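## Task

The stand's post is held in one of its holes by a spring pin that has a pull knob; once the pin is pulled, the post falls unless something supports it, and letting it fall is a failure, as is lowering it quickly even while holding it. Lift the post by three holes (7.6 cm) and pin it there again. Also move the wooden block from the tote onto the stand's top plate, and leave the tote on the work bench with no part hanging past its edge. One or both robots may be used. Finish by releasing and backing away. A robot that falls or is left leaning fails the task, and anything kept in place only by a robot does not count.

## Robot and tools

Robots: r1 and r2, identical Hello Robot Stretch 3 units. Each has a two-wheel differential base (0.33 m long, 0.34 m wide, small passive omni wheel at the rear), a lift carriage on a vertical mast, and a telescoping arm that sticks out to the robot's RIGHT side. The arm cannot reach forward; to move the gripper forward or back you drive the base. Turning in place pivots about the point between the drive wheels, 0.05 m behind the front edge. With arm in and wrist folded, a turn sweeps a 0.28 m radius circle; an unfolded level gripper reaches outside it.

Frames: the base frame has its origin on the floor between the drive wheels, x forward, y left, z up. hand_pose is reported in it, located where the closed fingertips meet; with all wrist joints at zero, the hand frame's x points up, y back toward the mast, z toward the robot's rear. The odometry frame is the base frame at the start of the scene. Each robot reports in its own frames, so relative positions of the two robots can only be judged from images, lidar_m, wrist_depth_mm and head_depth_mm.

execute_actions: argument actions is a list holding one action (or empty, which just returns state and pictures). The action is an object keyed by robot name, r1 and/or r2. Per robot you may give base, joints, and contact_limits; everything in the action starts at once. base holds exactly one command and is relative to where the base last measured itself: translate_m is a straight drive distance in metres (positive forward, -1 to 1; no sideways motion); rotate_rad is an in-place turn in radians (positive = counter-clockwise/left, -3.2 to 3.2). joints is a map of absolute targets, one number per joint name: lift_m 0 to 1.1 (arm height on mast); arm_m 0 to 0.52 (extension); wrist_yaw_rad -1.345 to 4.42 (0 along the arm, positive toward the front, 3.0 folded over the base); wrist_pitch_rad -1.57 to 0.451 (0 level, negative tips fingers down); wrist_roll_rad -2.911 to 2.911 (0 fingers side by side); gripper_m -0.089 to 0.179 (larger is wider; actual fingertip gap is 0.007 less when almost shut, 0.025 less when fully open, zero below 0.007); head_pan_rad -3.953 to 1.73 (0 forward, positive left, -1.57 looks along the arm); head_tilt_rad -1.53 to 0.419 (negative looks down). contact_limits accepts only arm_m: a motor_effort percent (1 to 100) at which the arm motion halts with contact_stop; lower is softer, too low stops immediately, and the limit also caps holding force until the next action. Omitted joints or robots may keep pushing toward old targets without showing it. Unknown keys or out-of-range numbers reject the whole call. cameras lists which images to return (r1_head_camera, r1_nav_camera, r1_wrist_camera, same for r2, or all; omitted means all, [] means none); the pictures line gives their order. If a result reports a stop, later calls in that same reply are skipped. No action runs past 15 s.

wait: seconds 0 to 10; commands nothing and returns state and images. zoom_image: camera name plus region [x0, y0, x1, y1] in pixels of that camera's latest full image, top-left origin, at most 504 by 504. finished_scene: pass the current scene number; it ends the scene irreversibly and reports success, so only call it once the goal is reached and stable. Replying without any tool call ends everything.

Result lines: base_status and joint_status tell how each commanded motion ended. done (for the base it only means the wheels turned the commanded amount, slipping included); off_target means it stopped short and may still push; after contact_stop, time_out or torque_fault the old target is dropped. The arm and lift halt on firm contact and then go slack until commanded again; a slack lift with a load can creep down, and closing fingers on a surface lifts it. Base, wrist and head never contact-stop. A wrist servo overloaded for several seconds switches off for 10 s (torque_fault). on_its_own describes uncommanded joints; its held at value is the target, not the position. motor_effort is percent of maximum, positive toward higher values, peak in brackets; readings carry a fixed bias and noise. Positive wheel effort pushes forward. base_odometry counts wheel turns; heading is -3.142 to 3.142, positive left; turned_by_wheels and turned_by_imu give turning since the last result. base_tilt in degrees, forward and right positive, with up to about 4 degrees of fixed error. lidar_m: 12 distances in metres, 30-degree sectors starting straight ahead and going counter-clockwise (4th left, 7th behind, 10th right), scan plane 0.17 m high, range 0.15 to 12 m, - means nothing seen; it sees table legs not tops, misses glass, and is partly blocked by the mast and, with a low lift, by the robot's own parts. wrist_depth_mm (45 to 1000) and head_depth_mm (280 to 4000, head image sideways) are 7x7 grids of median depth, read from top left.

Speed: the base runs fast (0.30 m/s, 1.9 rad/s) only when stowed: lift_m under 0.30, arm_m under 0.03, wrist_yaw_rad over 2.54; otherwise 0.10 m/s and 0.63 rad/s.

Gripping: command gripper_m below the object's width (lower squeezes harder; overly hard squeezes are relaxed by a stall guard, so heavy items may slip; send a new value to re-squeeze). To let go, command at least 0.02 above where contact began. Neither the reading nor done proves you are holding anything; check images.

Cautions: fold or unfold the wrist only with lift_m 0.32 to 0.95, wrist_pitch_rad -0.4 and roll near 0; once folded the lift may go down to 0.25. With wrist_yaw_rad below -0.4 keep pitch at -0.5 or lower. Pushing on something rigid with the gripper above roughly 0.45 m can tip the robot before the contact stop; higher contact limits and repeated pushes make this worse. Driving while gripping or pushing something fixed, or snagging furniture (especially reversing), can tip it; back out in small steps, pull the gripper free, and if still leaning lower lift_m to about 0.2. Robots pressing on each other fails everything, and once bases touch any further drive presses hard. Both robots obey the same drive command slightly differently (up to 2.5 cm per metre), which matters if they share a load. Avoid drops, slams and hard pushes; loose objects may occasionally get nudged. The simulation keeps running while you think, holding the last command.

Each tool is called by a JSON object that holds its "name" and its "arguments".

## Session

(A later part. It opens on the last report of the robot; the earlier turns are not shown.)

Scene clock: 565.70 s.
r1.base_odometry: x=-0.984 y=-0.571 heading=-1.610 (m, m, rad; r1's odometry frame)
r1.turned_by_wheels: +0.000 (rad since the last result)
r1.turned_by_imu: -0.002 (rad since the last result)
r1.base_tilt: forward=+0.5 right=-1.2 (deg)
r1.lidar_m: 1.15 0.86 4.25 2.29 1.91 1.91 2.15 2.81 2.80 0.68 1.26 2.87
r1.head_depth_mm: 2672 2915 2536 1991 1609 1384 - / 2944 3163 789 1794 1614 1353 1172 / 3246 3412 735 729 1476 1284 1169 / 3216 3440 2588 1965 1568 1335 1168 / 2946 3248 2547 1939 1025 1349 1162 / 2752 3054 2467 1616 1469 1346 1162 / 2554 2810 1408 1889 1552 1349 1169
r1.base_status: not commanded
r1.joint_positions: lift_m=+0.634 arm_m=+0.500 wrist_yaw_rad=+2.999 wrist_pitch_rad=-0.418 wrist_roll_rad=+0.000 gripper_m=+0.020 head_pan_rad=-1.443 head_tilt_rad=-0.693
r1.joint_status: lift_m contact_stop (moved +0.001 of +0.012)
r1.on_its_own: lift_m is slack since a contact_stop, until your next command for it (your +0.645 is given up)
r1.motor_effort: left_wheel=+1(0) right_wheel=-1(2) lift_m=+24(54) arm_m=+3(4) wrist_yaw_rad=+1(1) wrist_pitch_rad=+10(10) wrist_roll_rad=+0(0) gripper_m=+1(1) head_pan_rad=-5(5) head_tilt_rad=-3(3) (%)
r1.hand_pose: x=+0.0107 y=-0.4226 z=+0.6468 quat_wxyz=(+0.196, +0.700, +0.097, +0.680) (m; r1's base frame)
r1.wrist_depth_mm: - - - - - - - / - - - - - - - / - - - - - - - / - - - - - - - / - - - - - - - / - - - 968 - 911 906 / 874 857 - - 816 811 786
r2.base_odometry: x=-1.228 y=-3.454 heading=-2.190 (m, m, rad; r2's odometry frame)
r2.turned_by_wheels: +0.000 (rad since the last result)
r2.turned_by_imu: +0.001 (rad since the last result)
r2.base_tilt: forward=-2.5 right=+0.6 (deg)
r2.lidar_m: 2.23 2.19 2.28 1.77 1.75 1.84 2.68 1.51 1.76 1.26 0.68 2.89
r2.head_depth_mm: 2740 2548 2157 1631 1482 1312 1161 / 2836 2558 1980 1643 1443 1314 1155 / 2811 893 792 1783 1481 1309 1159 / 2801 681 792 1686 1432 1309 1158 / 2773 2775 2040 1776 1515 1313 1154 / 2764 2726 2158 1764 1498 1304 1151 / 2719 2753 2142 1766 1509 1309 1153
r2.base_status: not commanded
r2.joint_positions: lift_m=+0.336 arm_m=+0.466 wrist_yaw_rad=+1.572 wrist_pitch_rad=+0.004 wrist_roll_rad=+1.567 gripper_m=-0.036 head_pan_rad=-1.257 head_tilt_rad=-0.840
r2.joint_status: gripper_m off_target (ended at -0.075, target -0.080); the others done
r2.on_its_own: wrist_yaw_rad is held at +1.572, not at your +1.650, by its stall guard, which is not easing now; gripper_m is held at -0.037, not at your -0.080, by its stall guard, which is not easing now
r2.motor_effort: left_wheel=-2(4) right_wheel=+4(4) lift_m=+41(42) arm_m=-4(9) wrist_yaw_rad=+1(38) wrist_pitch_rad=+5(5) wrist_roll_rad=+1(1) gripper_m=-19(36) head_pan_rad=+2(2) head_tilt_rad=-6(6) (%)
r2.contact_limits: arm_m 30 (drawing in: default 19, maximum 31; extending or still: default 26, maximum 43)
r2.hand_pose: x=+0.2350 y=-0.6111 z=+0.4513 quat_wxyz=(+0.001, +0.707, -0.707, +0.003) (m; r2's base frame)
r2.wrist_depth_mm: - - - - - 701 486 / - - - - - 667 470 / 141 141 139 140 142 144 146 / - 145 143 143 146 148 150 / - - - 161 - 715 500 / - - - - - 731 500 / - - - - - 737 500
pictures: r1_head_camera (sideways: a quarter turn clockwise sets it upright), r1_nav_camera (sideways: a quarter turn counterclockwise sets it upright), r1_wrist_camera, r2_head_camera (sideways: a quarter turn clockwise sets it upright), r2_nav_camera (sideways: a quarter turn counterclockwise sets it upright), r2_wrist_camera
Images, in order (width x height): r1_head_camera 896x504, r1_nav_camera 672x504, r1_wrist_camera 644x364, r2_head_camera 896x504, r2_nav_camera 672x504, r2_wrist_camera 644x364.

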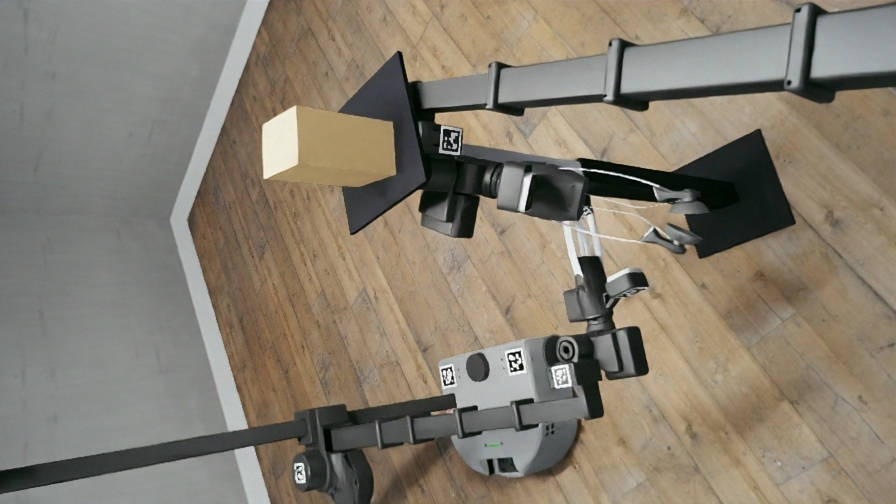

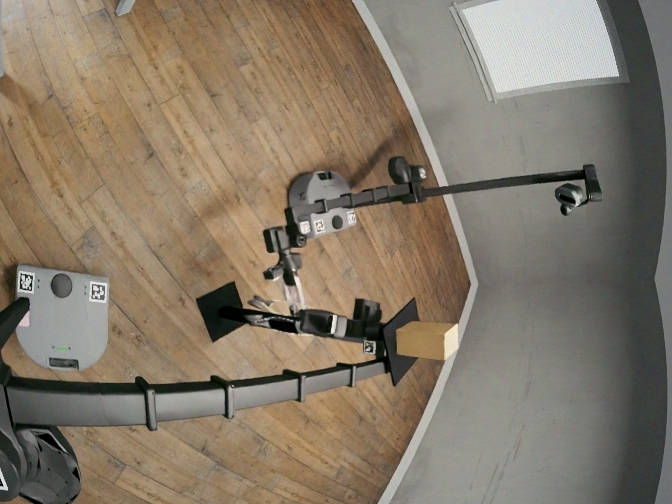

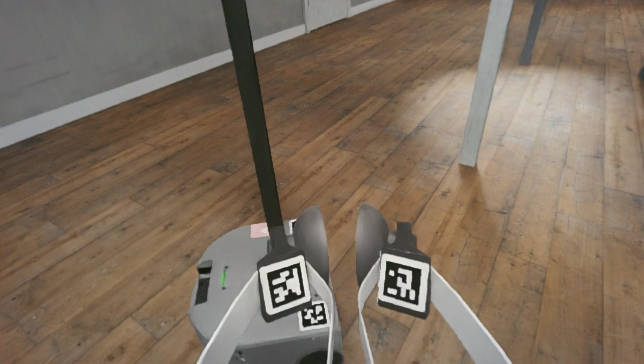

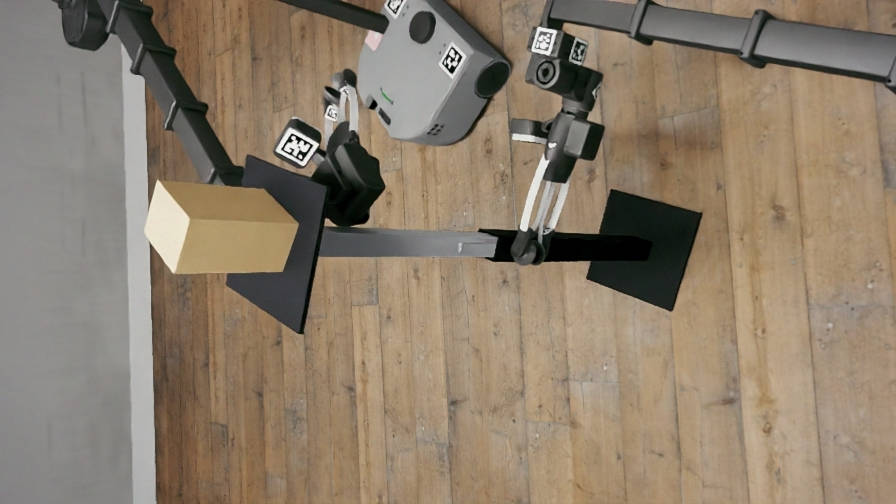

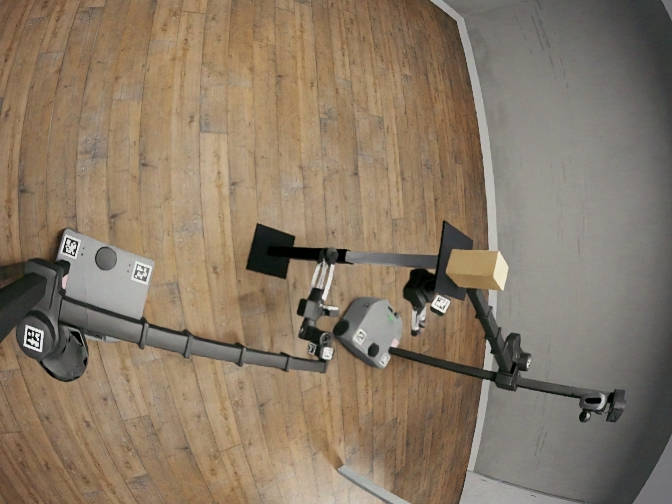

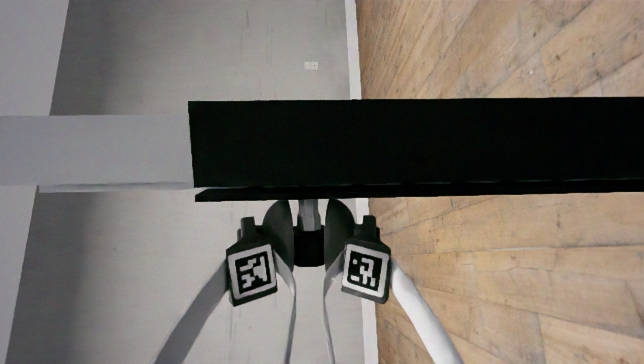

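{"name": "execute_actions", "arguments": {"actions": [{"r1":{"joints":{"lift_m":0.6335}},"r2":{"joints":{"gripper_m":-0.07}}}], "cameras": []}}

{"name": "execute_actions", "arguments": {"actions": [{"r2":{"joints":{"arm_m":0.426,"wrist_yaw_rad":1.7},"contact_limits":{"arm_m":30}}}], "cameras": ["r2_wrist_camera"]}}

{"name": "execute_actions", "arguments": {"actions": [{"r1":{"joints":{"lift_m":0.646}}}], "cameras": ["r2_wrist_camera"]}}

Scene clock: 576.67 s.
r1.base_odometry: x=-0.984 y=-0.571 heading=-1.610 (m, m, rad; r1's odometry frame)
r1.turned_by_wheels: +0.000 (rad since the last result)
r1.turned_by_imu: -0.001 (rad since the last result)
r1.base_tilt: forward=+0.6 right=-1.1 (deg)
r1.lidar_m: 1.15 0.87 4.24 2.29 1.91 1.91 2.14 2.81 2.81 0.68 1.26 2.86
r1.head_depth_mm: 2731 2942 2598 1994 1603 1390 - / 2902 3117 786 1802 1600 1349 1168 / 3259 3399 735 727 1489 1283 1163 / 3233 3474 2564 1987 1578 1335 1166 / 2955 3276 2563 1967 1028 1345 1160 / 2753 3075 2460 1621 1471 1348 1167 / 2582 2748 1398 1907 1568 1337 1164
r1.base_status: not commanded
r1.joint_positions: lift_m=+0.634 arm_m=+0.500 wrist_yaw_rad=+2.999 wrist_pitch_rad=-0.418 wrist_roll_rad=+0.000 gripper_m=+0.020 head_pan_rad=-1.443 head_tilt_rad=-0.693
r1.joint_status: all done
r1.motor_effort: left_wheel=+0(0) right_wheel=-2(1) lift_m=+21(24) arm_m=+3(4) wrist_yaw_rad=+1(1) wrist_pitch_rad=+10(10) wrist_roll_rad=+0(0) gripper_m=+0(0) head_pan_rad=-5(4) head_tilt_rad=-4(3) (%)
r1.hand_pose: x=+0.0107 y=-0.4226 z=+0.6462 quat_wxyz=(+0.196, +0.700, +0.097, +0.680) (m; r1's base frame)
r1.wrist_depth_mm: - - - - - - - / - - - - - - - / - - - - - - - / - - - - - - - / - - - - - - - / - 994 - 952 - 905 898 / 874 866 - - 814 804 783
r2.base_odometry: x=-1.228 y=-3.454 heading=-2.190 (m, m, rad; r2's odometry frame)
r2.turned_by_wheels: +0.000 (rad since the last result)
r2.turned_by_imu: +0.000 (rad since the last result)
r2.base_tilt: forward=-2.4 right=+0.6 (deg)
r2.lidar_m: 2.23 2.19 2.28 1.76 1.74 1.84 2.69 1.51 1.76 1.26 0.68 2.89
r2.head_depth_mm: 2752 2573 2172 1635 1494 1313 1158 / 2859 2555 1983 1635 1443 1306 1162 / 2790 889 792 1777 1477 1313 1160 / 2793 680 791 1692 1438 1305 1157 / 2751 2759 2035 1766 1506 1306 1158 / 2744 2750 2172 1777 1506 1306 1159 / 2740 2750 2146 1770 1504 1304 1157
r2.base_status: not commanded
r2.joint_positions: lift_m=+0.336 arm_m=+0.466 wrist_yaw_rad=+1.572 wrist_pitch_rad=+0.004 wrist_roll_rad=+1.567 gripper_m=-0.069 head_pan_rad=-1.257 head_tilt_rad=-0.840
r2.joint_status: all done
r2.on_its_own: wrist_yaw_rad is held at +1.572, not at your +1.650, by its stall guard, which is not easing now
r2.motor_effort: left_wheel=-2(2) right_wheel=+4(3) lift_m=+42(43) arm_m=-4(4) wrist_yaw_rad=+0(0) wrist_pitch_rad=+5(5) wrist_roll_rad=+1(1) gripper_m=-32(100) head_pan_rad=+2(2) head_tilt_rad=-6(6) (%)
r2.hand_pose: x=+0.2350 y=-0.6111 z=+0.4513 quat_wxyz=(+0.001, +0.707, -0.707, +0.003) (m; r2's base frame)
r2.wrist_depth_mm: - - - - - 710 492 / - - - - - 669 466 / 141 142 139 141 142 144 146 / 153 145 143 144 145 148 150 / - - - 160 - 734 499 / - - - - - 727 498 / - - - - - 724 501
pictures: none
No camera images: the call's "cameras" was empty. Leave "cameras" out to get every camera's image.

Scene clock: 578.03 s.
r1.base_odometry: x=-0.984 y=-0.571 heading=-1.610 (m, m, rad; r1's odometry frame)
r1.turned_by_wheels: +0.000 (rad since the last result)
r1.turned_by_imu: +0.000 (rad since the last result)
r1.base_tilt: forward=+0.6 right=-1.1 (deg)
r1.lidar_m: 1.15 0.86 4.24 2.28 1.92 1.91 2.15 2.81 2.80 0.68 1.26 2.86
r1.head_depth_mm: 2712 2916 2554 1955 1620 1375 - / 2883 3121 787 1796 1600 1357 1171 / 3211 3413 737 729 1484 1286 1165 / 3194 3369 2548 1964 1567 1327 1167 / 2987 3274 2532 1973 1049 1349 1164 / 2760 3081 2454 1627 1482 1347 1160 / 2535 2742 1397 1897 1556 1343 1164
r1.base_status: not commanded
r1.joint_positions: lift_m=+0.634 arm_m=+0.500 wrist_yaw_rad=+2.999 wrist_pitch_rad=-0.418 wrist_roll_rad=+0.000 gripper_m=+0.020 head_pan_rad=-1.443 head_tilt_rad=-0.693
r1.joint_status: not commanded
r1.motor_effort: left_wheel=+1(0) right_wheel=-2(1) lift_m=+22(21) arm_m=+4(3) wrist_yaw_rad=+1(1) wrist_pitch_rad=+10(10) wrist_roll_rad=+0(0) gripper_m=+0(1) head_pan_rad=-4(4) head_tilt_rad=-4(4) (%)
r1.hand_pose: x=+0.0107 y=-0.4226 z=+0.6462 quat_wxyz=(+0.196, +0.700, +0.097, +0.680) (m; r1's base frame)
r1.wrist_depth_mm: - - - - - - - / - - - - - - - / - - - - - - - / - - - - - - - / - - - - - - - / - 989 - 968 - 927 909 / 869 865 - - 811 796 784
r2.base_odometry: x=-1.228 y=-3.454 heading=-2.191 (m, m, rad; r2's odometry frame)
r2.turned_by_wheels: -0.001 (rad since the last result)
r2.turned_by_imu: -0.001 (rad since the last result)
r2.base_tilt: forward=-2.4 right=+0.7 (deg)
r2.lidar_m: 2.22 2.19 2.29 1.76 1.74 1.84 2.68 1.51 1.76 1.26 0.68 2.88
r2.head_depth_mm: 2759 2581 2174 1635 1571 1311 1152 / 2833 2563 2045 1645 1544 1308 1163 / 2811 905 791 1771 1480 1317 1155 / 2808 680 789 1679 1430 1312 1158 / 2774 2754 2032 1767 1505 1301 1155 / 2750 2743 2150 1768 1505 1306 1158 / 2712 2716 2151 1767 1507 1304 1151
r2.base_status: not commanded
r2.joint_positions: lift_m=+0.336 arm_m=+0.427 wrist_yaw_rad=+1.479 wrist_pitch_rad=+0.004 wrist_roll_rad=+1.567 gripper_m=-0.062 head_pan_rad=-1.257 head_tilt_rad=-0.840
r2.joint_status: wrist_yaw_rad off_target (ended at +1.479, target +1.700); the others done
r2.on_its_own: gripper_m is held at -0.064, not at your -0.070, by its stall guard, which is still easing; wrist_yaw_rad is at rest, and its effort (+71) is outside its rest range (-12 to +12)
r2.motor_effort: left_wheel=-14(14) right_wheel=+18(18) lift_m=+43(42) arm_m=-12(8) wrist_yaw_rad=+71(68) wrist_pitch_rad=+5(5) wrist_roll_rad=+1(1) gripper_m=-29(32) head_pan_rad=+2(2) head_tilt_rad=-7(7) (%)
r2.contact_limits: arm_m 30 (drawing in: default 19, maximum 31; extending or still: default 26, maximum 43)
r2.hand_pose: x=+0.2339 y=-0.5957 z=+0.4513 quat_wxyz=(+0.001, +0.674, -0.739, +0.003) (m; r2's base frame)
r2.wrist_depth_mm: - - - - - 722 489 / - - 147 149 151 152 154 / 148 150 147 149 151 152 155 / - - - - - 680 468 / - - - 165 - 724 496 / - - - - - 717 497 / - - - - - 728 497
pictures: r2_wrist_camera
Images, in order (width x height): r2_wrist_camera 644x364.

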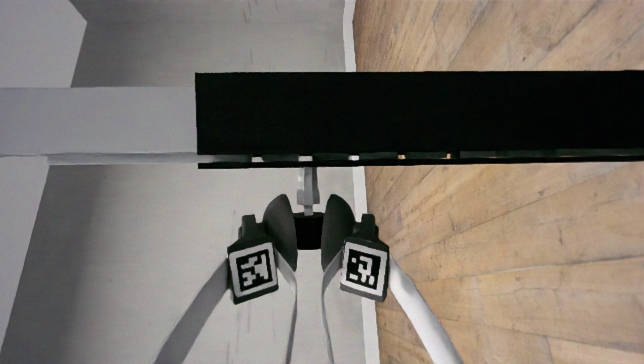

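Scene clock: 579.47 s.
r1.base_odometry: x=-0.984 y=-0.571 heading=-1.610 (m, m, rad; r1's odometry frame)
r1.turned_by_wheels: +0.000 (rad since the last result)
r1.turned_by_imu: +0.000 (rad since the last result)
r1.base_tilt: forward=+0.5 right=-1.2 (deg)
r1.lidar_m: 1.15 0.86 4.24 2.28 1.92 1.91 2.15 2.81 2.80 0.68 1.26 2.87
r1.head_depth_mm: 2707 2909 2606 1982 1617 1367 - / 2935 3165 736 1799 1605 1339 1171 / 3176 3396 734 707 1485 1277 1169 / 3234 3439 2572 1968 1572 1329 1168 / 2972 3261 2554 1978 1052 1344 1165 / 2751 3046 2456 1614 1485 1349 1163 / 2520 2704 1398 1906 1554 1342 1163
r1.base_status: not commanded
r1.joint_positions: lift_m=+0.645 arm_m=+0.500 wrist_yaw_rad=+2.999 wrist_pitch_rad=-0.418 wrist_roll_rad=+0.000 gripper_m=+0.020 head_pan_rad=-1.443 head_tilt_rad=-0.693
r1.joint_status: all done
r1.motor_effort: left_wheel=+0(0) right_wheel=-2(2) lift_m=+40(43) arm_m=+4(3) wrist_yaw_rad=+1(1) wrist_pitch_rad=+10(10) wrist_roll_rad=+0(0) gripper_m=+0(0) head_pan_rad=-4(4) head_tilt_rad=-3(4) (%)
r1.hand_pose: x=+0.0107 y=-0.4226 z=+0.6577 quat_wxyz=(+0.196, +0.700, +0.097, +0.680) (m; r1's base frame)
r1.wrist_depth_mm: - - - - - - - / - - - - - - - / - - - - - - - / - - - - - - - / - - - - - - - / - - - 982 - 943 907 / 873 869 - - 816 810 802
r2.base_odometry: x=-1.228 y=-3.454 heading=-2.190 (m, m, rad; r2's odometry frame)
r2.turned_by_wheels: +0.000 (rad since the last result)
r2.turned_by_imu: +0.001 (rad since the last result)
r2.base_tilt: forward=-2.4 right=+0.5 (deg)
r2.lidar_m: 2.23 2.19 2.29 1.76 1.74 1.85 2.68 1.51 1.76 1.26 0.68 2.88
r2.head_depth_mm: 2742 2671 2152 1635 1582 1314 1160 / 2848 2467 2043 1641 1547 1305 1160 / 2815 893 787 1781 1471 1309 1163 / 2793 676 804 1686 1432 1307 1158 / 2764 2772 2098 1776 1501 1311 1155 / 2750 2753 2154 1776 1502 1312 1150 / 2715 2734 2144 1772 1515 1303 1156
r2.base_status: not commanded
r2.joint_positions: lift_m=+0.336 arm_m=+0.426 wrist_yaw_rad=+1.453 wrist_pitch_rad=+0.004 wrist_roll_rad=+1.567 gripper_m=-0.056 head_pan_rad=-1.257 head_tilt_rad=-0.840
r2.joint_status: not commanded
r2.on_its_own: wrist_yaw_rad is held at +1.462, not at your +1.700, by its stall guard, which is not easing now; gripper_m is held at -0.057, not at your -0.070, by its stall guard, which is still easing
r2.motor_effort: left_wheel=-7(14) right_wheel=+13(18) lift_m=+42(42) arm_m=-4(11) wrist_yaw_rad=+6(69) wrist_pitch_rad=+5(5) wrist_roll_rad=+1(1) gripper_m=-26(29) head_pan_rad=+2(2) head_tilt_rad=-5(5) (%)
r2.hand_pose: x=+0.2332 y=-0.6014 z=+0.4512 quat_wxyz=(+0.001, +0.664, -0.747, +0.003) (m; r2's base frame)
r2.wrist_depth_mm: - - - - - 702 489 / - - - - 957 154 155 / 149 150 148 149 151 153 155 / - - - 186 - 680 473 / - - - 162 - 727 493 / - - - - - 723 498 / - - - - - 731 494
pictures: r2_wrist_camera
Images, in order (width x height): r2_wrist_camera 644x364.

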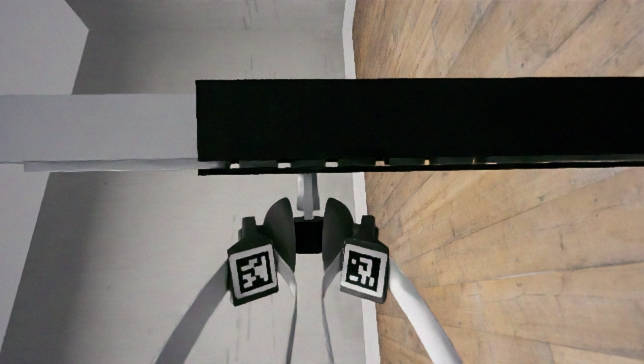

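{"name": "execute_actions", "arguments": {"actions": [{"r2":{"joints":{"gripper_m":-0.075}}}], "cameras": []}}

{"name": "execute_actions", "arguments": {"actions": [{"r1":{"joints":{"lift_m":0.697}},"r2":{"joints":{"wrist_yaw_rad":1.72}}}], "cameras": ["r2_wrist_camera"]}}

Scene clock: 586.87 s.
r1.base_odometry: x=-0.984 y=-0.571 heading=-1.610 (m, m, rad; r1's odometry frame)
r1.turned_by_wheels: +0.000 (rad since the last result)
r1.turned_by_imu: -0.001 (rad since the last result)
r1.base_tilt: forward=+0.6 right=-1.1 (deg)
r1.lidar_m: 1.15 0.86 4.23 2.28 1.91 1.91 2.15 2.81 2.80 0.67 1.26 2.87
r1.head_depth_mm: 2699 2946 2602 1979 1609 1376 - / 2894 3203 739 1789 1612 1334 1164 / 3188 3463 733 709 1475 1283 1169 / 3242 3470 2560 1977 1570 1345 1166 / 2983 3221 2552 1960 1052 1343 1166 / 2723 3099 2448 1621 1483 1346 1161 / 2515 2770 1395 1889 1557 1346 1166
r1.base_status: not commanded
r1.joint_positions: lift_m=+0.645 arm_m=+0.500 wrist_yaw_rad=+2.999 wrist_pitch_rad=-0.418 wrist_roll_rad=+0.000 gripper_m=+0.020 head_pan_rad=-1.443 head_tilt_rad=-0.693
r1.joint_status: not commanded
r1.motor_effort: left_wheel=+0(0) right_wheel=-2(2) lift_m=+40(40) arm_m=+4(3) wrist_yaw_rad=+1(1) wrist_pitch_rad=+10(10) wrist_roll_rad=+0(0) gripper_m=+0(0) head_pan_rad=-3(5) head_tilt_rad=-4(4) (%)
r1.hand_pose: x=+0.0107 y=-0.4226 z=+0.6577 quat_wxyz=(+0.196, +0.700, +0.097, +0.680) (m; r1's base frame)
r1.wrist_depth_mm: - - - - - - - / - - - - - - - / - - - - - - - / - - - - - - - / - - - - - - - / - - - 969 - 954 925 / 871 875 - - 821 815 798
r2.base_odometry: x=-1.228 y=-3.454 heading=-2.190 (m, m, rad; r2's odometry frame)
r2.turned_by_wheels: +0.000 (rad since the last result)
r2.turned_by_imu: +0.000 (rad since the last result)
r2.base_tilt: forward=-2.3 right=+0.7 (deg)
r2.lidar_m: 2.23 2.19 2.28 1.77 1.74 1.84 2.68 1.51 1.76 1.26 0.68 2.90
r2.head_depth_mm: 2718 2674 2163 1641 1584 1310 1165 / 2848 2469 2033 1637 1531 1312 1162 / 2797 893 786 1777 1478 1306 1155 / 2784 677 803 1685 1435 1309 1162 / 2786 2763 2090 1768 1499 1303 1157 / 2751 2727 2148 1765 1507 1312 1162 / 2723 2734 2150 1766 1504 1308 1159
r2.base_status: not commanded
r2.joint_positions: lift_m=+0.336 arm_m=+0.426 wrist_yaw_rad=+1.453 wrist_pitch_rad=+0.004 wrist_roll_rad=+1.567 gripper_m=-0.074 head_pan_rad=-1.257 head_tilt_rad=-0.840
r2.joint_status: all done
r2.on_its_own: wrist_yaw_rad is held at +1.462, not at your +1.700, by its stall guard, which is not easing now
r2.motor_effort: left_wheel=-7(7) right_wheel=+13(13) lift_m=+42(42) arm_m=-4(4) wrist_yaw_rad=+5(6) wrist_pitch_rad=+5(5) wrist_roll_rad=+1(1) gripper_m=-33(100) head_pan_rad=+2(2) head_tilt_rad=-7(6) (%)
r2.hand_pose: x=+0.2332 y=-0.6014 z=+0.4512 quat_wxyz=(+0.001, +0.664, -0.747, +0.003) (m; r2's base frame)
r2.wrist_depth_mm: - - - - - 698 488 / - - - - - 153 156 / 149 151 148 149 151 153 156 / - - - 187 - 687 475 / - - - 163 - 711 492 / - - - - - 719 503 / - - - - - 713 496
pictures: none
No camera images: the call's "cameras" was empty. Leave "cameras" out to get every camera's image.

Scene clock: 589.13 s.
r1.base_odometry: x=-0.984 y=-0.571 heading=-1.610 (m, m, rad; r1's odometry frame)
r1.turned_by_wheels: +0.000 (rad since the last result)
r1.turned_by_imu: +0.000 (rad since the last result)
r1.base_tilt: forward=+0.5 right=-1.2 (deg)
r1.lidar_m: 1.15 0.87 4.23 2.28 1.91 1.91 2.15 2.81 2.80 0.68 1.27 2.86
r1.head_depth_mm: 2700 2937 2583 2057 1656 - - / 2916 3101 672 1922 1621 1352 1168 / 3241 3424 696 - 1063 1287 1171 / 3223 3431 2568 1971 1564 1333 1172 / 2965 3246 2553 1960 1048 1350 1161 / 2769 3027 2425 1628 1476 1345 1157 / 2505 2756 1402 1895 1549 1336 1162
r1.base_status: not commanded
r1.joint_positions: lift_m=+0.696 arm_m=+0.500 wrist_yaw_rad=+2.999 wrist_pitch_rad=-0.418 wrist_roll_rad=+0.000 gripper_m=+0.020 head_pan_rad=-1.443 head_tilt_rad=-0.693
r1.joint_status: all done
r1.motor_effort: left_wheel=+2(1) right_wheel=-3(2) lift_m=+39(42) arm_m=+3(4) wrist_yaw_rad=+1(1) wrist_pitch_rad=+10(11) wrist_roll_rad=+0(0) gripper_m=+0(0) head_pan_rad=-5(4) head_tilt_rad=-4(4) (%)
r1.hand_pose: x=+0.0107 y=-0.4226 z=+0.7087 quat_wxyz=(+0.196, +0.700, +0.097, +0.680) (m; r1's base frame)
r1.wrist_depth_mm: - - - - - - - / - - - - - - - / - - - - - - - / - - - - - - - / - - - - - - - / - - - - - 966 971 / 943 919 - - 874 875 841
r2.base_odometry: x=-1.228 y=-3.454 heading=-2.190 (m, m, rad; r2's odometry frame)
r2.turned_by_wheels: +0.000 (rad since the last result)
r2.turned_by_imu: +0.000 (rad since the last result)
r2.base_tilt: forward=-2.5 right=+0.6 (deg)
r2.lidar_m: 2.23 2.18 2.28 1.77 1.75 1.84 2.68 1.51 1.76 1.26 0.68 2.89
r2.head_depth_mm: 1200 2786 2098 1642 1585 1301 1161 / 2797 2567 2031 1638 1539 1309 1160 / 2767 700 761 1766 1476 1308 1157 / 2690 662 1978 1688 1436 1306 1157 / 2761 2775 2147 1769 1503 1303 1155 / 2719 2728 2155 1770 1503 1306 1155 / 2726 2717 2152 1769 1504 1304 1156
r2.base_status: not commanded
r2.joint_positions: lift_m=+0.336 arm_m=+0.426 wrist_yaw_rad=+1.452 wrist_pitch_rad=+0.004 wrist_roll_rad=+1.567 gripper_m=-0.064 head_pan_rad=-1.257 head_tilt_rad=-0.840
r2.joint_status: wrist_yaw_rad off_target (ended at +1.452, target +1.720)
r2.on_its_own: wrist_yaw_rad is held at +1.457, not at your +1.720, by its stall guard, which is not easing now; gripper_m is held at -0.065, not at your -0.075, by its stall guard, which is still easing
r2.motor_effort: left_wheel=-8(15) right_wheel=+13(19) lift_m=+42(42) arm_m=-3(4) wrist_yaw_rad=+3(70) wrist_pitch_rad=+5(6) wrist_roll_rad=+1(0) gripper_m=-29(33) head_pan_rad=+2(2) head_tilt_rad=-6(5) (%)
r2.hand_pose: x=+0.2332 y=-0.6016 z=+0.4512 quat_wxyz=(+0.001, +0.664, -0.748, +0.002) (m; r2's base frame)
r2.wrist_depth_mm: - - - - - 700 490 / - - - - - 153 155 / 149 151 147 149 150 154 155 / - - - 187 - 667 475 / - - - 163 - 725 491 / - - - - - 733 494 / - - - - - 727 499
pictures: r2_wrist_camera
Images, in order (width x height): r2_wrist_camera 644x364.

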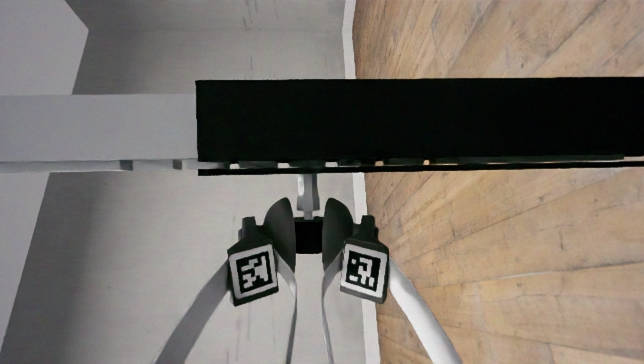

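{"name": "execute_actions", "arguments": {"actions": [{"r2":{"joints":{"gripper_m":0.08,"wrist_yaw_rad":1.455}}}], "cameras": ["r2_wrist_camera"]}}

{"name": "execute_actions", "arguments": {"actions": [{"r1":{"joints":{"lift_m":0.7095}}}], "cameras": ["r2_wrist_camera"]}}

Scene clock: 597.57 s.
r1.base_odometry: x=-0.984 y=-0.571 heading=-1.610 (m, m, rad; r1's odometry frame)
r1.turned_by_wheels: +0.000 (rad since the last result)
r1.turned_by_imu: -0.001 (rad since the last result)
r1.base_tilt: forward=+0.6 right=-1.2 (deg)
r1.lidar_m: 1.15 0.86 4.24 2.29 1.91 1.90 2.15 2.81 2.79 0.68 1.26 2.86
r1.head_depth_mm: 2691 2908 2559 2050 1652 - - / 2909 3130 673 1918 1618 1354 1168 / 3200 3373 697 - 1063 1284 1169 / 3234 3487 2550 1969 1524 1338 1167 / 2949 3245 2563 1966 1054 1349 1171 / 2743 3048 2433 1625 1471 1349 1159 / 2558 2772 1400 1893 1547 1348 1162
r1.base_status: not commanded
r1.joint_positions: lift_m=+0.696 arm_m=+0.500 wrist_yaw_rad=+2.999 wrist_pitch_rad=-0.418 wrist_roll_rad=+0.000 gripper_m=+0.020 head_pan_rad=-1.443 head_tilt_rad=-0.693
r1.joint_status: not commanded
r1.motor_effort: left_wheel=+1(1) right_wheel=-2(2) lift_m=+40(39) arm_m=+4(4) wrist_yaw_rad=+1(1) wrist_pitch_rad=+10(10) wrist_roll_rad=+0(0) gripper_m=+1(1) head_pan_rad=-4(4) head_tilt_rad=-3(3) (%)
r1.hand_pose: x=+0.0107 y=-0.4226 z=+0.7087 quat_wxyz=(+0.196, +0.700, +0.097, +0.680) (m; r1's base frame)
r1.wrist_depth_mm: - - - - - - - / - - - - - - - / - - - - - - - / - - - - - - - / - - - - - - - / - - - - - - 966 / 947 931 - - 871 861 843
r2.base_odometry: x=-1.228 y=-3.454 heading=-2.189 (m, m, rad; r2's odometry frame)
r2.turned_by_wheels: +0.001 (rad since the last result)
r2.turned_by_imu: +0.002 (rad since the last result)
r2.base_tilt: forward=-2.4 right=+0.6 (deg)
r2.lidar_m: 2.23 2.19 2.28 1.76 1.75 1.84 2.69 1.51 1.76 1.26 0.68 2.89
r2.head_depth_mm: 1202 2768 2090 1647 1581 1307 1158 / 2801 2553 2035 1644 1540 1305 1159 / 2757 696 765 1784 1515 1307 1161 / 2702 660 1981 1681 1429 1310 1159 / 2796 2736 2147 1774 1502 1310 1162 / 2761 2729 2147 1768 1505 1311 1155 / 2721 2755 2153 1771 1495 1304 1153
r2.base_status: not commanded
r2.joint_positions: lift_m=+0.336 arm_m=+0.426 wrist_yaw_rad=+1.452 wrist_pitch_rad=+0.004 wrist_roll_rad=+1.567 gripper_m=+0.080 head_pan_rad=-1.257 head_tilt_rad=-0.840
r2.joint_status: all done
r2.motor_effort: left_wheel=+0(7) right_wheel=+0(12) lift_m=+42(42) arm_m=-4(4) wrist_yaw_rad=+1(3) wrist_pitch_rad=+5(5) wrist_roll_rad=+1(1) gripper_m=-1(80) head_pan_rad=+2(2) head_tilt_rad=-5(5) (%)
r2.hand_pose: x=+0.2332 y=-0.6017 z=+0.4512 quat_wxyz=(+0.001, +0.664, -0.748, +0.002) (m; r2's base frame)
r2.wrist_depth_mm: - - - - - 707 486 / - - 146 148 150 152 154 / 149 149 145 147 150 151 154 / - - - - - 681 471 / - - - - - 705 498 / - - - - - 727 493 / - - - - - 693 498
pictures: r2_wrist_camera
Images, in order (width x height): r2_wrist_camera 644x364.

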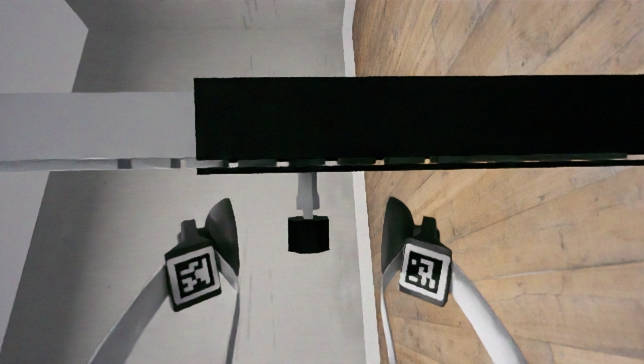

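Scene clock: 598.53 s.
r1.base_odometry: x=-0.984 y=-0.571 heading=-1.610 (m, m, rad; r1's odometry frame)
r1.turned_by_wheels: +0.000 (rad since the last result)
r1.turned_by_imu: +0.000 (rad since the last result)
r1.base_tilt: forward=+0.5 right=-1.1 (deg)
r1.lidar_m: 1.15 0.86 4.26 2.28 1.91 1.91 2.16 2.81 2.80 0.68 1.26 2.86
r1.head_depth_mm: 2666 2959 2591 2012 1688 - - / 2941 3132 672 1914 1602 1360 1171 / 3175 3352 690 - 1057 1284 1168 / 3172 3424 2580 1994 1526 1331 1169 / 2956 3201 2557 1970 1049 1348 1161 / 2794 3054 2483 1612 1488 1346 1162 / 2537 2738 1394 1878 1548 1345 1160
r1.base_status: not commanded
r1.joint_positions: lift_m=+0.709 arm_m=+0.500 wrist_yaw_rad=+2.999 wrist_pitch_rad=-0.418 wrist_roll_rad=+0.000 gripper_m=+0.020 head_pan_rad=-1.443 head_tilt_rad=-0.693
r1.joint_status: all done
r1.motor_effort: left_wheel=+1(1) right_wheel=-2(3) lift_m=+39(44) arm_m=+4(3) wrist_yaw_rad=+1(1) wrist_pitch_rad=+10(10) wrist_roll_rad=+0(0) gripper_m=+1(0) head_pan_rad=-5(4) head_tilt_rad=-4(3) (%)
r1.hand_pose: x=+0.0107 y=-0.4226 z=+0.7213 quat_wxyz=(+0.196, +0.700, +0.097, +0.680) (m; r1's base frame)
r1.wrist_depth_mm: - - - - - - - / - - - - - - - / - - - - - - - / - - - - - - - / - - - - - - - / - - - - - - - / 960 933 - - 902 869 863
r2.base_odometry: x=-1.228 y=-3.454 heading=-2.189 (m, m, rad; r2's odometry frame)
r2.turned_by_wheels: +0.000 (rad since the last result)
r2.turned_by_imu: +0.000 (rad since the last result)
r2.base_tilt: forward=-2.3 right=+0.7 (deg)
r2.lidar_m: 2.22 2.19 2.28 1.77 1.75 1.84 2.68 1.51 1.75 1.26 0.68 2.89
r2.head_depth_mm: 1161 2748 2094 1635 1576 1315 1161 / 2791 2649 2029 1635 1538 1307 1160 / 2736 680 805 1770 1505 1303 1165 / 2695 648 1973 1683 1434 1311 1154 / 2763 2763 2176 1769 1499 1308 1154 / 2759 2742 2139 1770 1505 1309 1157 / 2725 2713 2160 1764 1502 1307 1158
r2.base_status: not commanded
r2.joint_positions: lift_m=+0.336 arm_m=+0.426 wrist_yaw_rad=+1.452 wrist_pitch_rad=+0.004 wrist_roll_rad=+1.567 gripper_m=+0.080 head_pan_rad=-1.257 head_tilt_rad=-0.840
r2.joint_status: not commanded
r2.motor_effort: left_wheel=+0(0) right_wheel=-1(0) lift_m=+42(40) arm_m=-3(4) wrist_yaw_rad=+1(1) wrist_pitch_rad=+5(5) wrist_roll_rad=+1(1) gripper_m=+0(0) head_pan_rad=+2(2) head_tilt_rad=-6(6) (%)
r2.hand_pose: x=+0.2332 y=-0.6017 z=+0.4512 quat_wxyz=(+0.001, +0.664, -0.748, +0.002) (m; r2's base frame)
r2.wrist_depth_mm: - - - - - 699 485 / - - 146 148 150 152 154 / 147 149 146 148 150 152 153 / - - - - - 674 470 / - - - - - 714 494 / - - - - - 701 498 / - - - - - 697 499
pictures: r2_wrist_camera
Images, in order (width x height): r2_wrist_camera 644x364.

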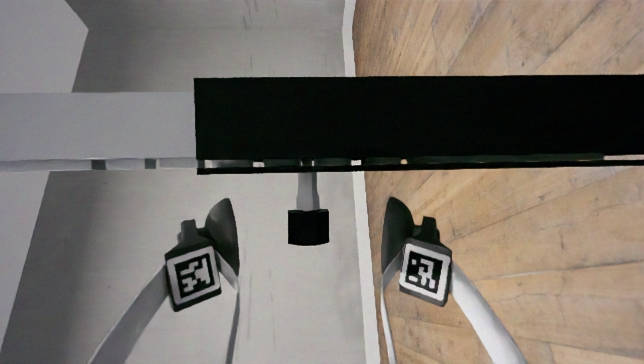

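{"name": "execute_actions", "arguments": {"actions": [{"r1":{"joints":{"lift_m":0.695}},"r2":{"joints":{"arm_m":0.1}}}], "cameras": ["r2_head_camera","r1_head_camera"]}}

Scene clock: 609.30 s.
r1.base_odometry: x=-0.984 y=-0.571 heading=-1.610 (m, m, rad; r1's odometry frame)
r1.turned_by_wheels: +0.000 (rad since the last result)
r1.turned_by_imu: -0.001 (rad since the last result)
r1.base_tilt: forward=+0.5 right=-1.2 (deg)
r1.lidar_m: 1.15 0.86 4.20 2.29 1.91 1.91 2.15 2.81 2.80 0.67 1.26 2.86
r1.head_depth_mm: 2692 2893 2584 2063 1653 - - / 2932 3093 677 1919 1595 1350 1171 / 3248 3390 707 - 1475 1285 1175 / 3251 3445 2545 1906 1609 1338 1159 / 2967 3324 2561 1812 1558 1350 1161 / 2743 3004 2489 1572 1518 1343 1159 / 2520 2744 1405 1913 1564 1343 1163
r1.base_status: not commanded
r1.joint_positions: lift_m=+0.696 arm_m=+0.500 wrist_yaw_rad=+2.999 wrist_pitch_rad=-0.418 wrist_roll_rad=+0.000 gripper_m=+0.020 head_pan_rad=-1.443 head_tilt_rad=-0.693
r1.joint_status: all done
r1.motor_effort: left_wheel=+1(1) right_wheel=-2(2) lift_m=+14(35) arm_m=+3(3) wrist_yaw_rad=+1(1) wrist_pitch_rad=+10(10) wrist_roll_rad=+0(0) gripper_m=+0(0) head_pan_rad=-4(4) head_tilt_rad=-4(4) (%)
r1.hand_pose: x=+0.0107 y=-0.4226 z=+0.7081 quat_wxyz=(+0.196, +0.700, +0.097, +0.680) (m; r1's base frame)
r1.wrist_depth_mm: - - - - - - - / - - - - - - - / - - - - - - - / - - - - - - - / - - - - - - - / - - - - - 998 978 / 924 949 - - 871 864 857
r2.base_odometry: x=-1.228 y=-3.454 heading=-2.189 (m, m, rad; r2's odometry frame)
r2.turned_by_wheels: +0.000 (rad since the last result)
r2.turned_by_imu: +0.000 (rad since the last result)
r2.base_tilt: forward=-2.4 right=+0.5 (deg)
r2.lidar_m: 2.23 2.19 2.29 1.76 1.75 1.84 2.68 1.51 1.76 1.26 0.68 2.89
r2.head_depth_mm: 1210 2756 2095 1638 1509 1310 1183 / 2765 2558 2036 1638 1505 1312 - / 2708 681 789 1767 1505 1308 1189 / 2698 651 1974 1699 1430 1308 1140 / 2796 2779 2167 1775 1510 1339 1159 / 2739 2747 2148 1778 1504 1305 1157 / 2728 2762 2166 1769 1494 1300 1155
r2.base_status: not commanded
r2.joint_positions: lift_m=+0.336 arm_m=+0.100 wrist_yaw_rad=+1.454 wrist_pitch_rad=+0.003 wrist_roll_rad=+1.568 gripper_m=+0.080 head_pan_rad=-1.257 head_tilt_rad=-0.840
r2.joint_status: all done
r2.motor_effort: left_wheel=+0(0) right_wheel=-1(1) lift_m=+41(42) arm_m=-3(1) wrist_yaw_rad=+1(2) wrist_pitch_rad=+5(5) wrist_roll_rad=+0(1) gripper_m=+0(0) head_pan_rad=+2(2) head_tilt_rad=-6(6) (%)
r2.hand_pose: x=+0.2332 y=-0.2753 z=+0.4511 quat_wxyz=(+0.001, +0.664, -0.747, +0.002) (m; r2's base frame)
r2.wrist_depth_mm: - - - - - 705 487 / - - - - - 704 490 / - - - - - 714 495 / - - - - - 710 491 / - - - - - 711 496 / - - - - - 696 496 / - - - - - 676 499
pictures: r1_head_camera (sideways: a quarter turn clockwise sets it upright), r2_head_camera (sideways: a quarter turn clockwise sets it upright)
Images, in order (width x height): r1_head_camera 896x504, r2_head_camera 896x504.

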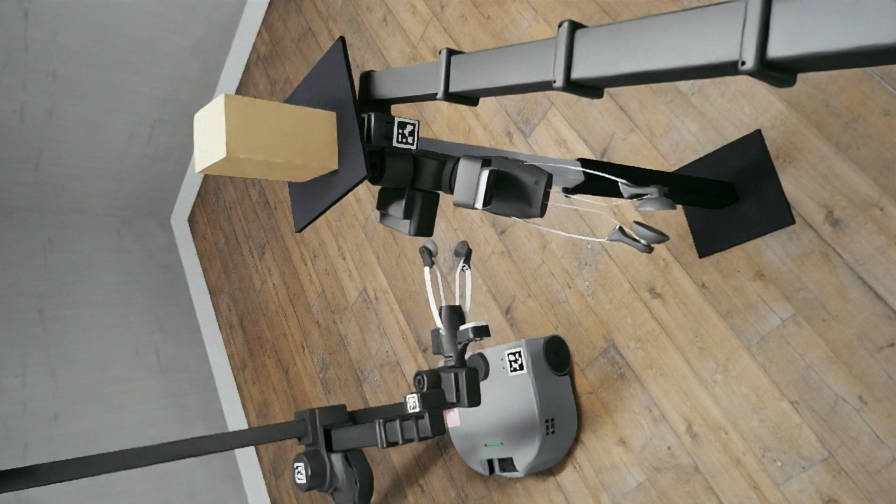

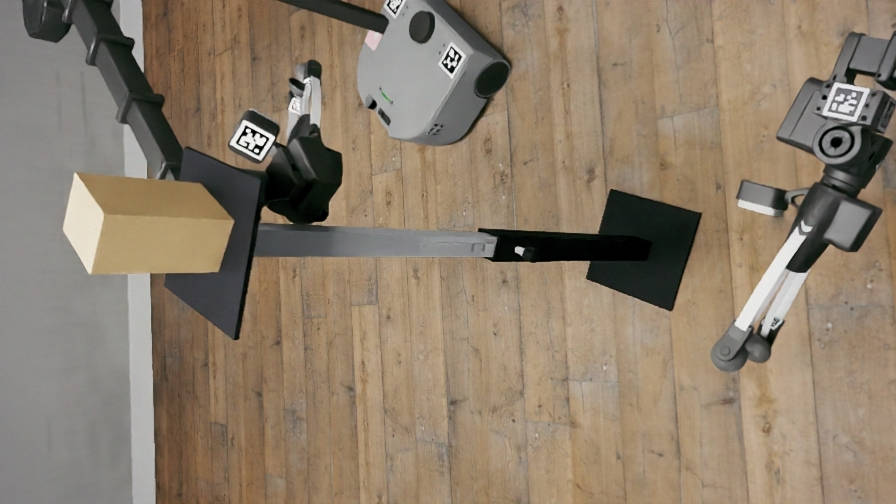

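Plate stayed up (depth unchanged).

{"name": "execute_actions", "arguments": {"actions": [{"r1":{"joints":{"lift_m":0.66,"arm_m":0.05}}}], "cameras": ["r2_head_camera"]}}

{"name": "finished_scene", "arguments": {"scene": 2}}

Scene clock: 622.67 s.
r1.base_odometry: x=-0.984 y=-0.571 heading=-1.610 (m, m, rad; r1's odometry frame)
r1.turned_by_wheels: +0.000 (rad since the last result)
r1.turned_by_imu: -0.001 (rad since the last result)
r1.base_tilt: forward=+0.5 right=-1.2 (deg)
r1.lidar_m: 1.15 0.86 4.22 2.28 1.91 1.91 2.15 2.81 2.80 0.68 1.26 2.86
r1.head_depth_mm: 2643 2908 2548 1984 1606 1358 1227 / 2913 3095 675 1970 1616 1352 1236 / 3207 3387 707 1853 1491 1285 1220 / 3186 3485 2592 1909 1607 1337 - / 2997 3294 2543 1784 1557 1360 1163 / 2748 3012 2434 1563 1534 1348 1161 / 2517 2759 1398 1889 1548 1342 1162
r1.base_status: not commanded
r1.joint_positions: lift_m=+0.661 arm_m=+0.050 wrist_yaw_rad=+2.999 wrist_pitch_rad=-0.418 wrist_roll_rad=+0.000 gripper_m=+0.020 head_pan_rad=-1.443 head_tilt_rad=-0.693
r1.joint_status: all done
r1.motor_effort: left_wheel=+1(0) right_wheel=-2(2) lift_m=+15(15) arm_m=-4(3) wrist_yaw_rad=+1(1) wrist_pitch_rad=+10(10) wrist_roll_rad=+0(0) gripper_m=+0(0) head_pan_rad=-4(4) head_tilt_rad=-4(4) (%)
r1.hand_pose: x=+0.0107 y=+0.0268 z=+0.6731 quat_wxyz=(+0.196, +0.700, +0.097, +0.680) (m; r1's base frame)
r1.wrist_depth_mm: - - - - - - - / - - - - - - - / - - - - - - - / - - - - - - - / - - - - - - - / - - - 965 - 966 931 / 898 879 886 868 844 827 826
r2.base_odometry: x=-1.228 y=-3.454 heading=-2.189 (m, m, rad; r2's odometry frame)
r2.turned_by_wheels: +0.000 (rad since the last result)
r2.turned_by_imu: +0.000 (rad since the last result)
r2.base_tilt: forward=-2.4 right=+0.5 (deg)
r2.lidar_m: 2.23 2.19 2.28 1.76 1.74 1.84 2.69 1.51 1.76 1.26 0.68 2.88
r2.head_depth_mm: 2722 2498 2174 1632 1514 1313 1182 / 2825 2780 2164 1641 1509 1312 - / 2709 682 2159 1768 1503 1306 1184 / 2690 650 1980 1694 1435 1310 1137 / 2753 2753 2175 1769 1505 1332 1159 / 2735 2785 2155 1765 1498 1304 1156 / 2700 2728 2138 1782 1501 1313 1162
r2.base_status: not commanded
r2.joint_positions: lift_m=+0.336 arm_m=+0.100 wrist_yaw_rad=+1.454 wrist_pitch_rad=+0.003 wrist_roll_rad=+1.568 gripper_m=+0.080 head_pan_rad=-1.257 head_tilt_rad=-0.840
r2.joint_status: not commanded
r2.motor_effort: left_wheel=+0(0) right_wheel=-1(1) lift_m=+42(43) arm_m=-4(4) wrist_yaw_rad=+2(1) wrist_pitch_rad=+5(6) wrist_roll_rad=+0(1) gripper_m=+0(0) head_pan_rad=+2(2) head_tilt_rad=-5(5) (%)
r2.hand_pose: x=+0.2332 y=-0.2753 z=+0.4511 quat_wxyz=(+0.001, +0.664, -0.747, +0.002) (m; r2's base frame)
r2.wrist_depth_mm: - - - - - 705 488 / - - - - - 704 490 / - - - - - 690 494 / - - - - - 706 485 / - - - - - 711 497 / - - - - - 703 495 / - - - - - 671 496
pictures: r2_head_camera (sideways: a quarter turn clockwise sets it upright)
Images, in order (width x height): r2_head_camera 896x504.

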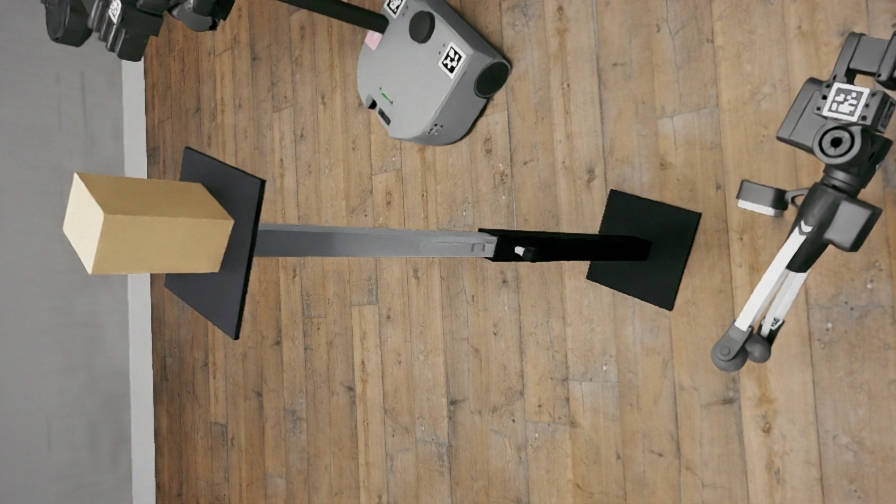

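The scene is finished: the task was done.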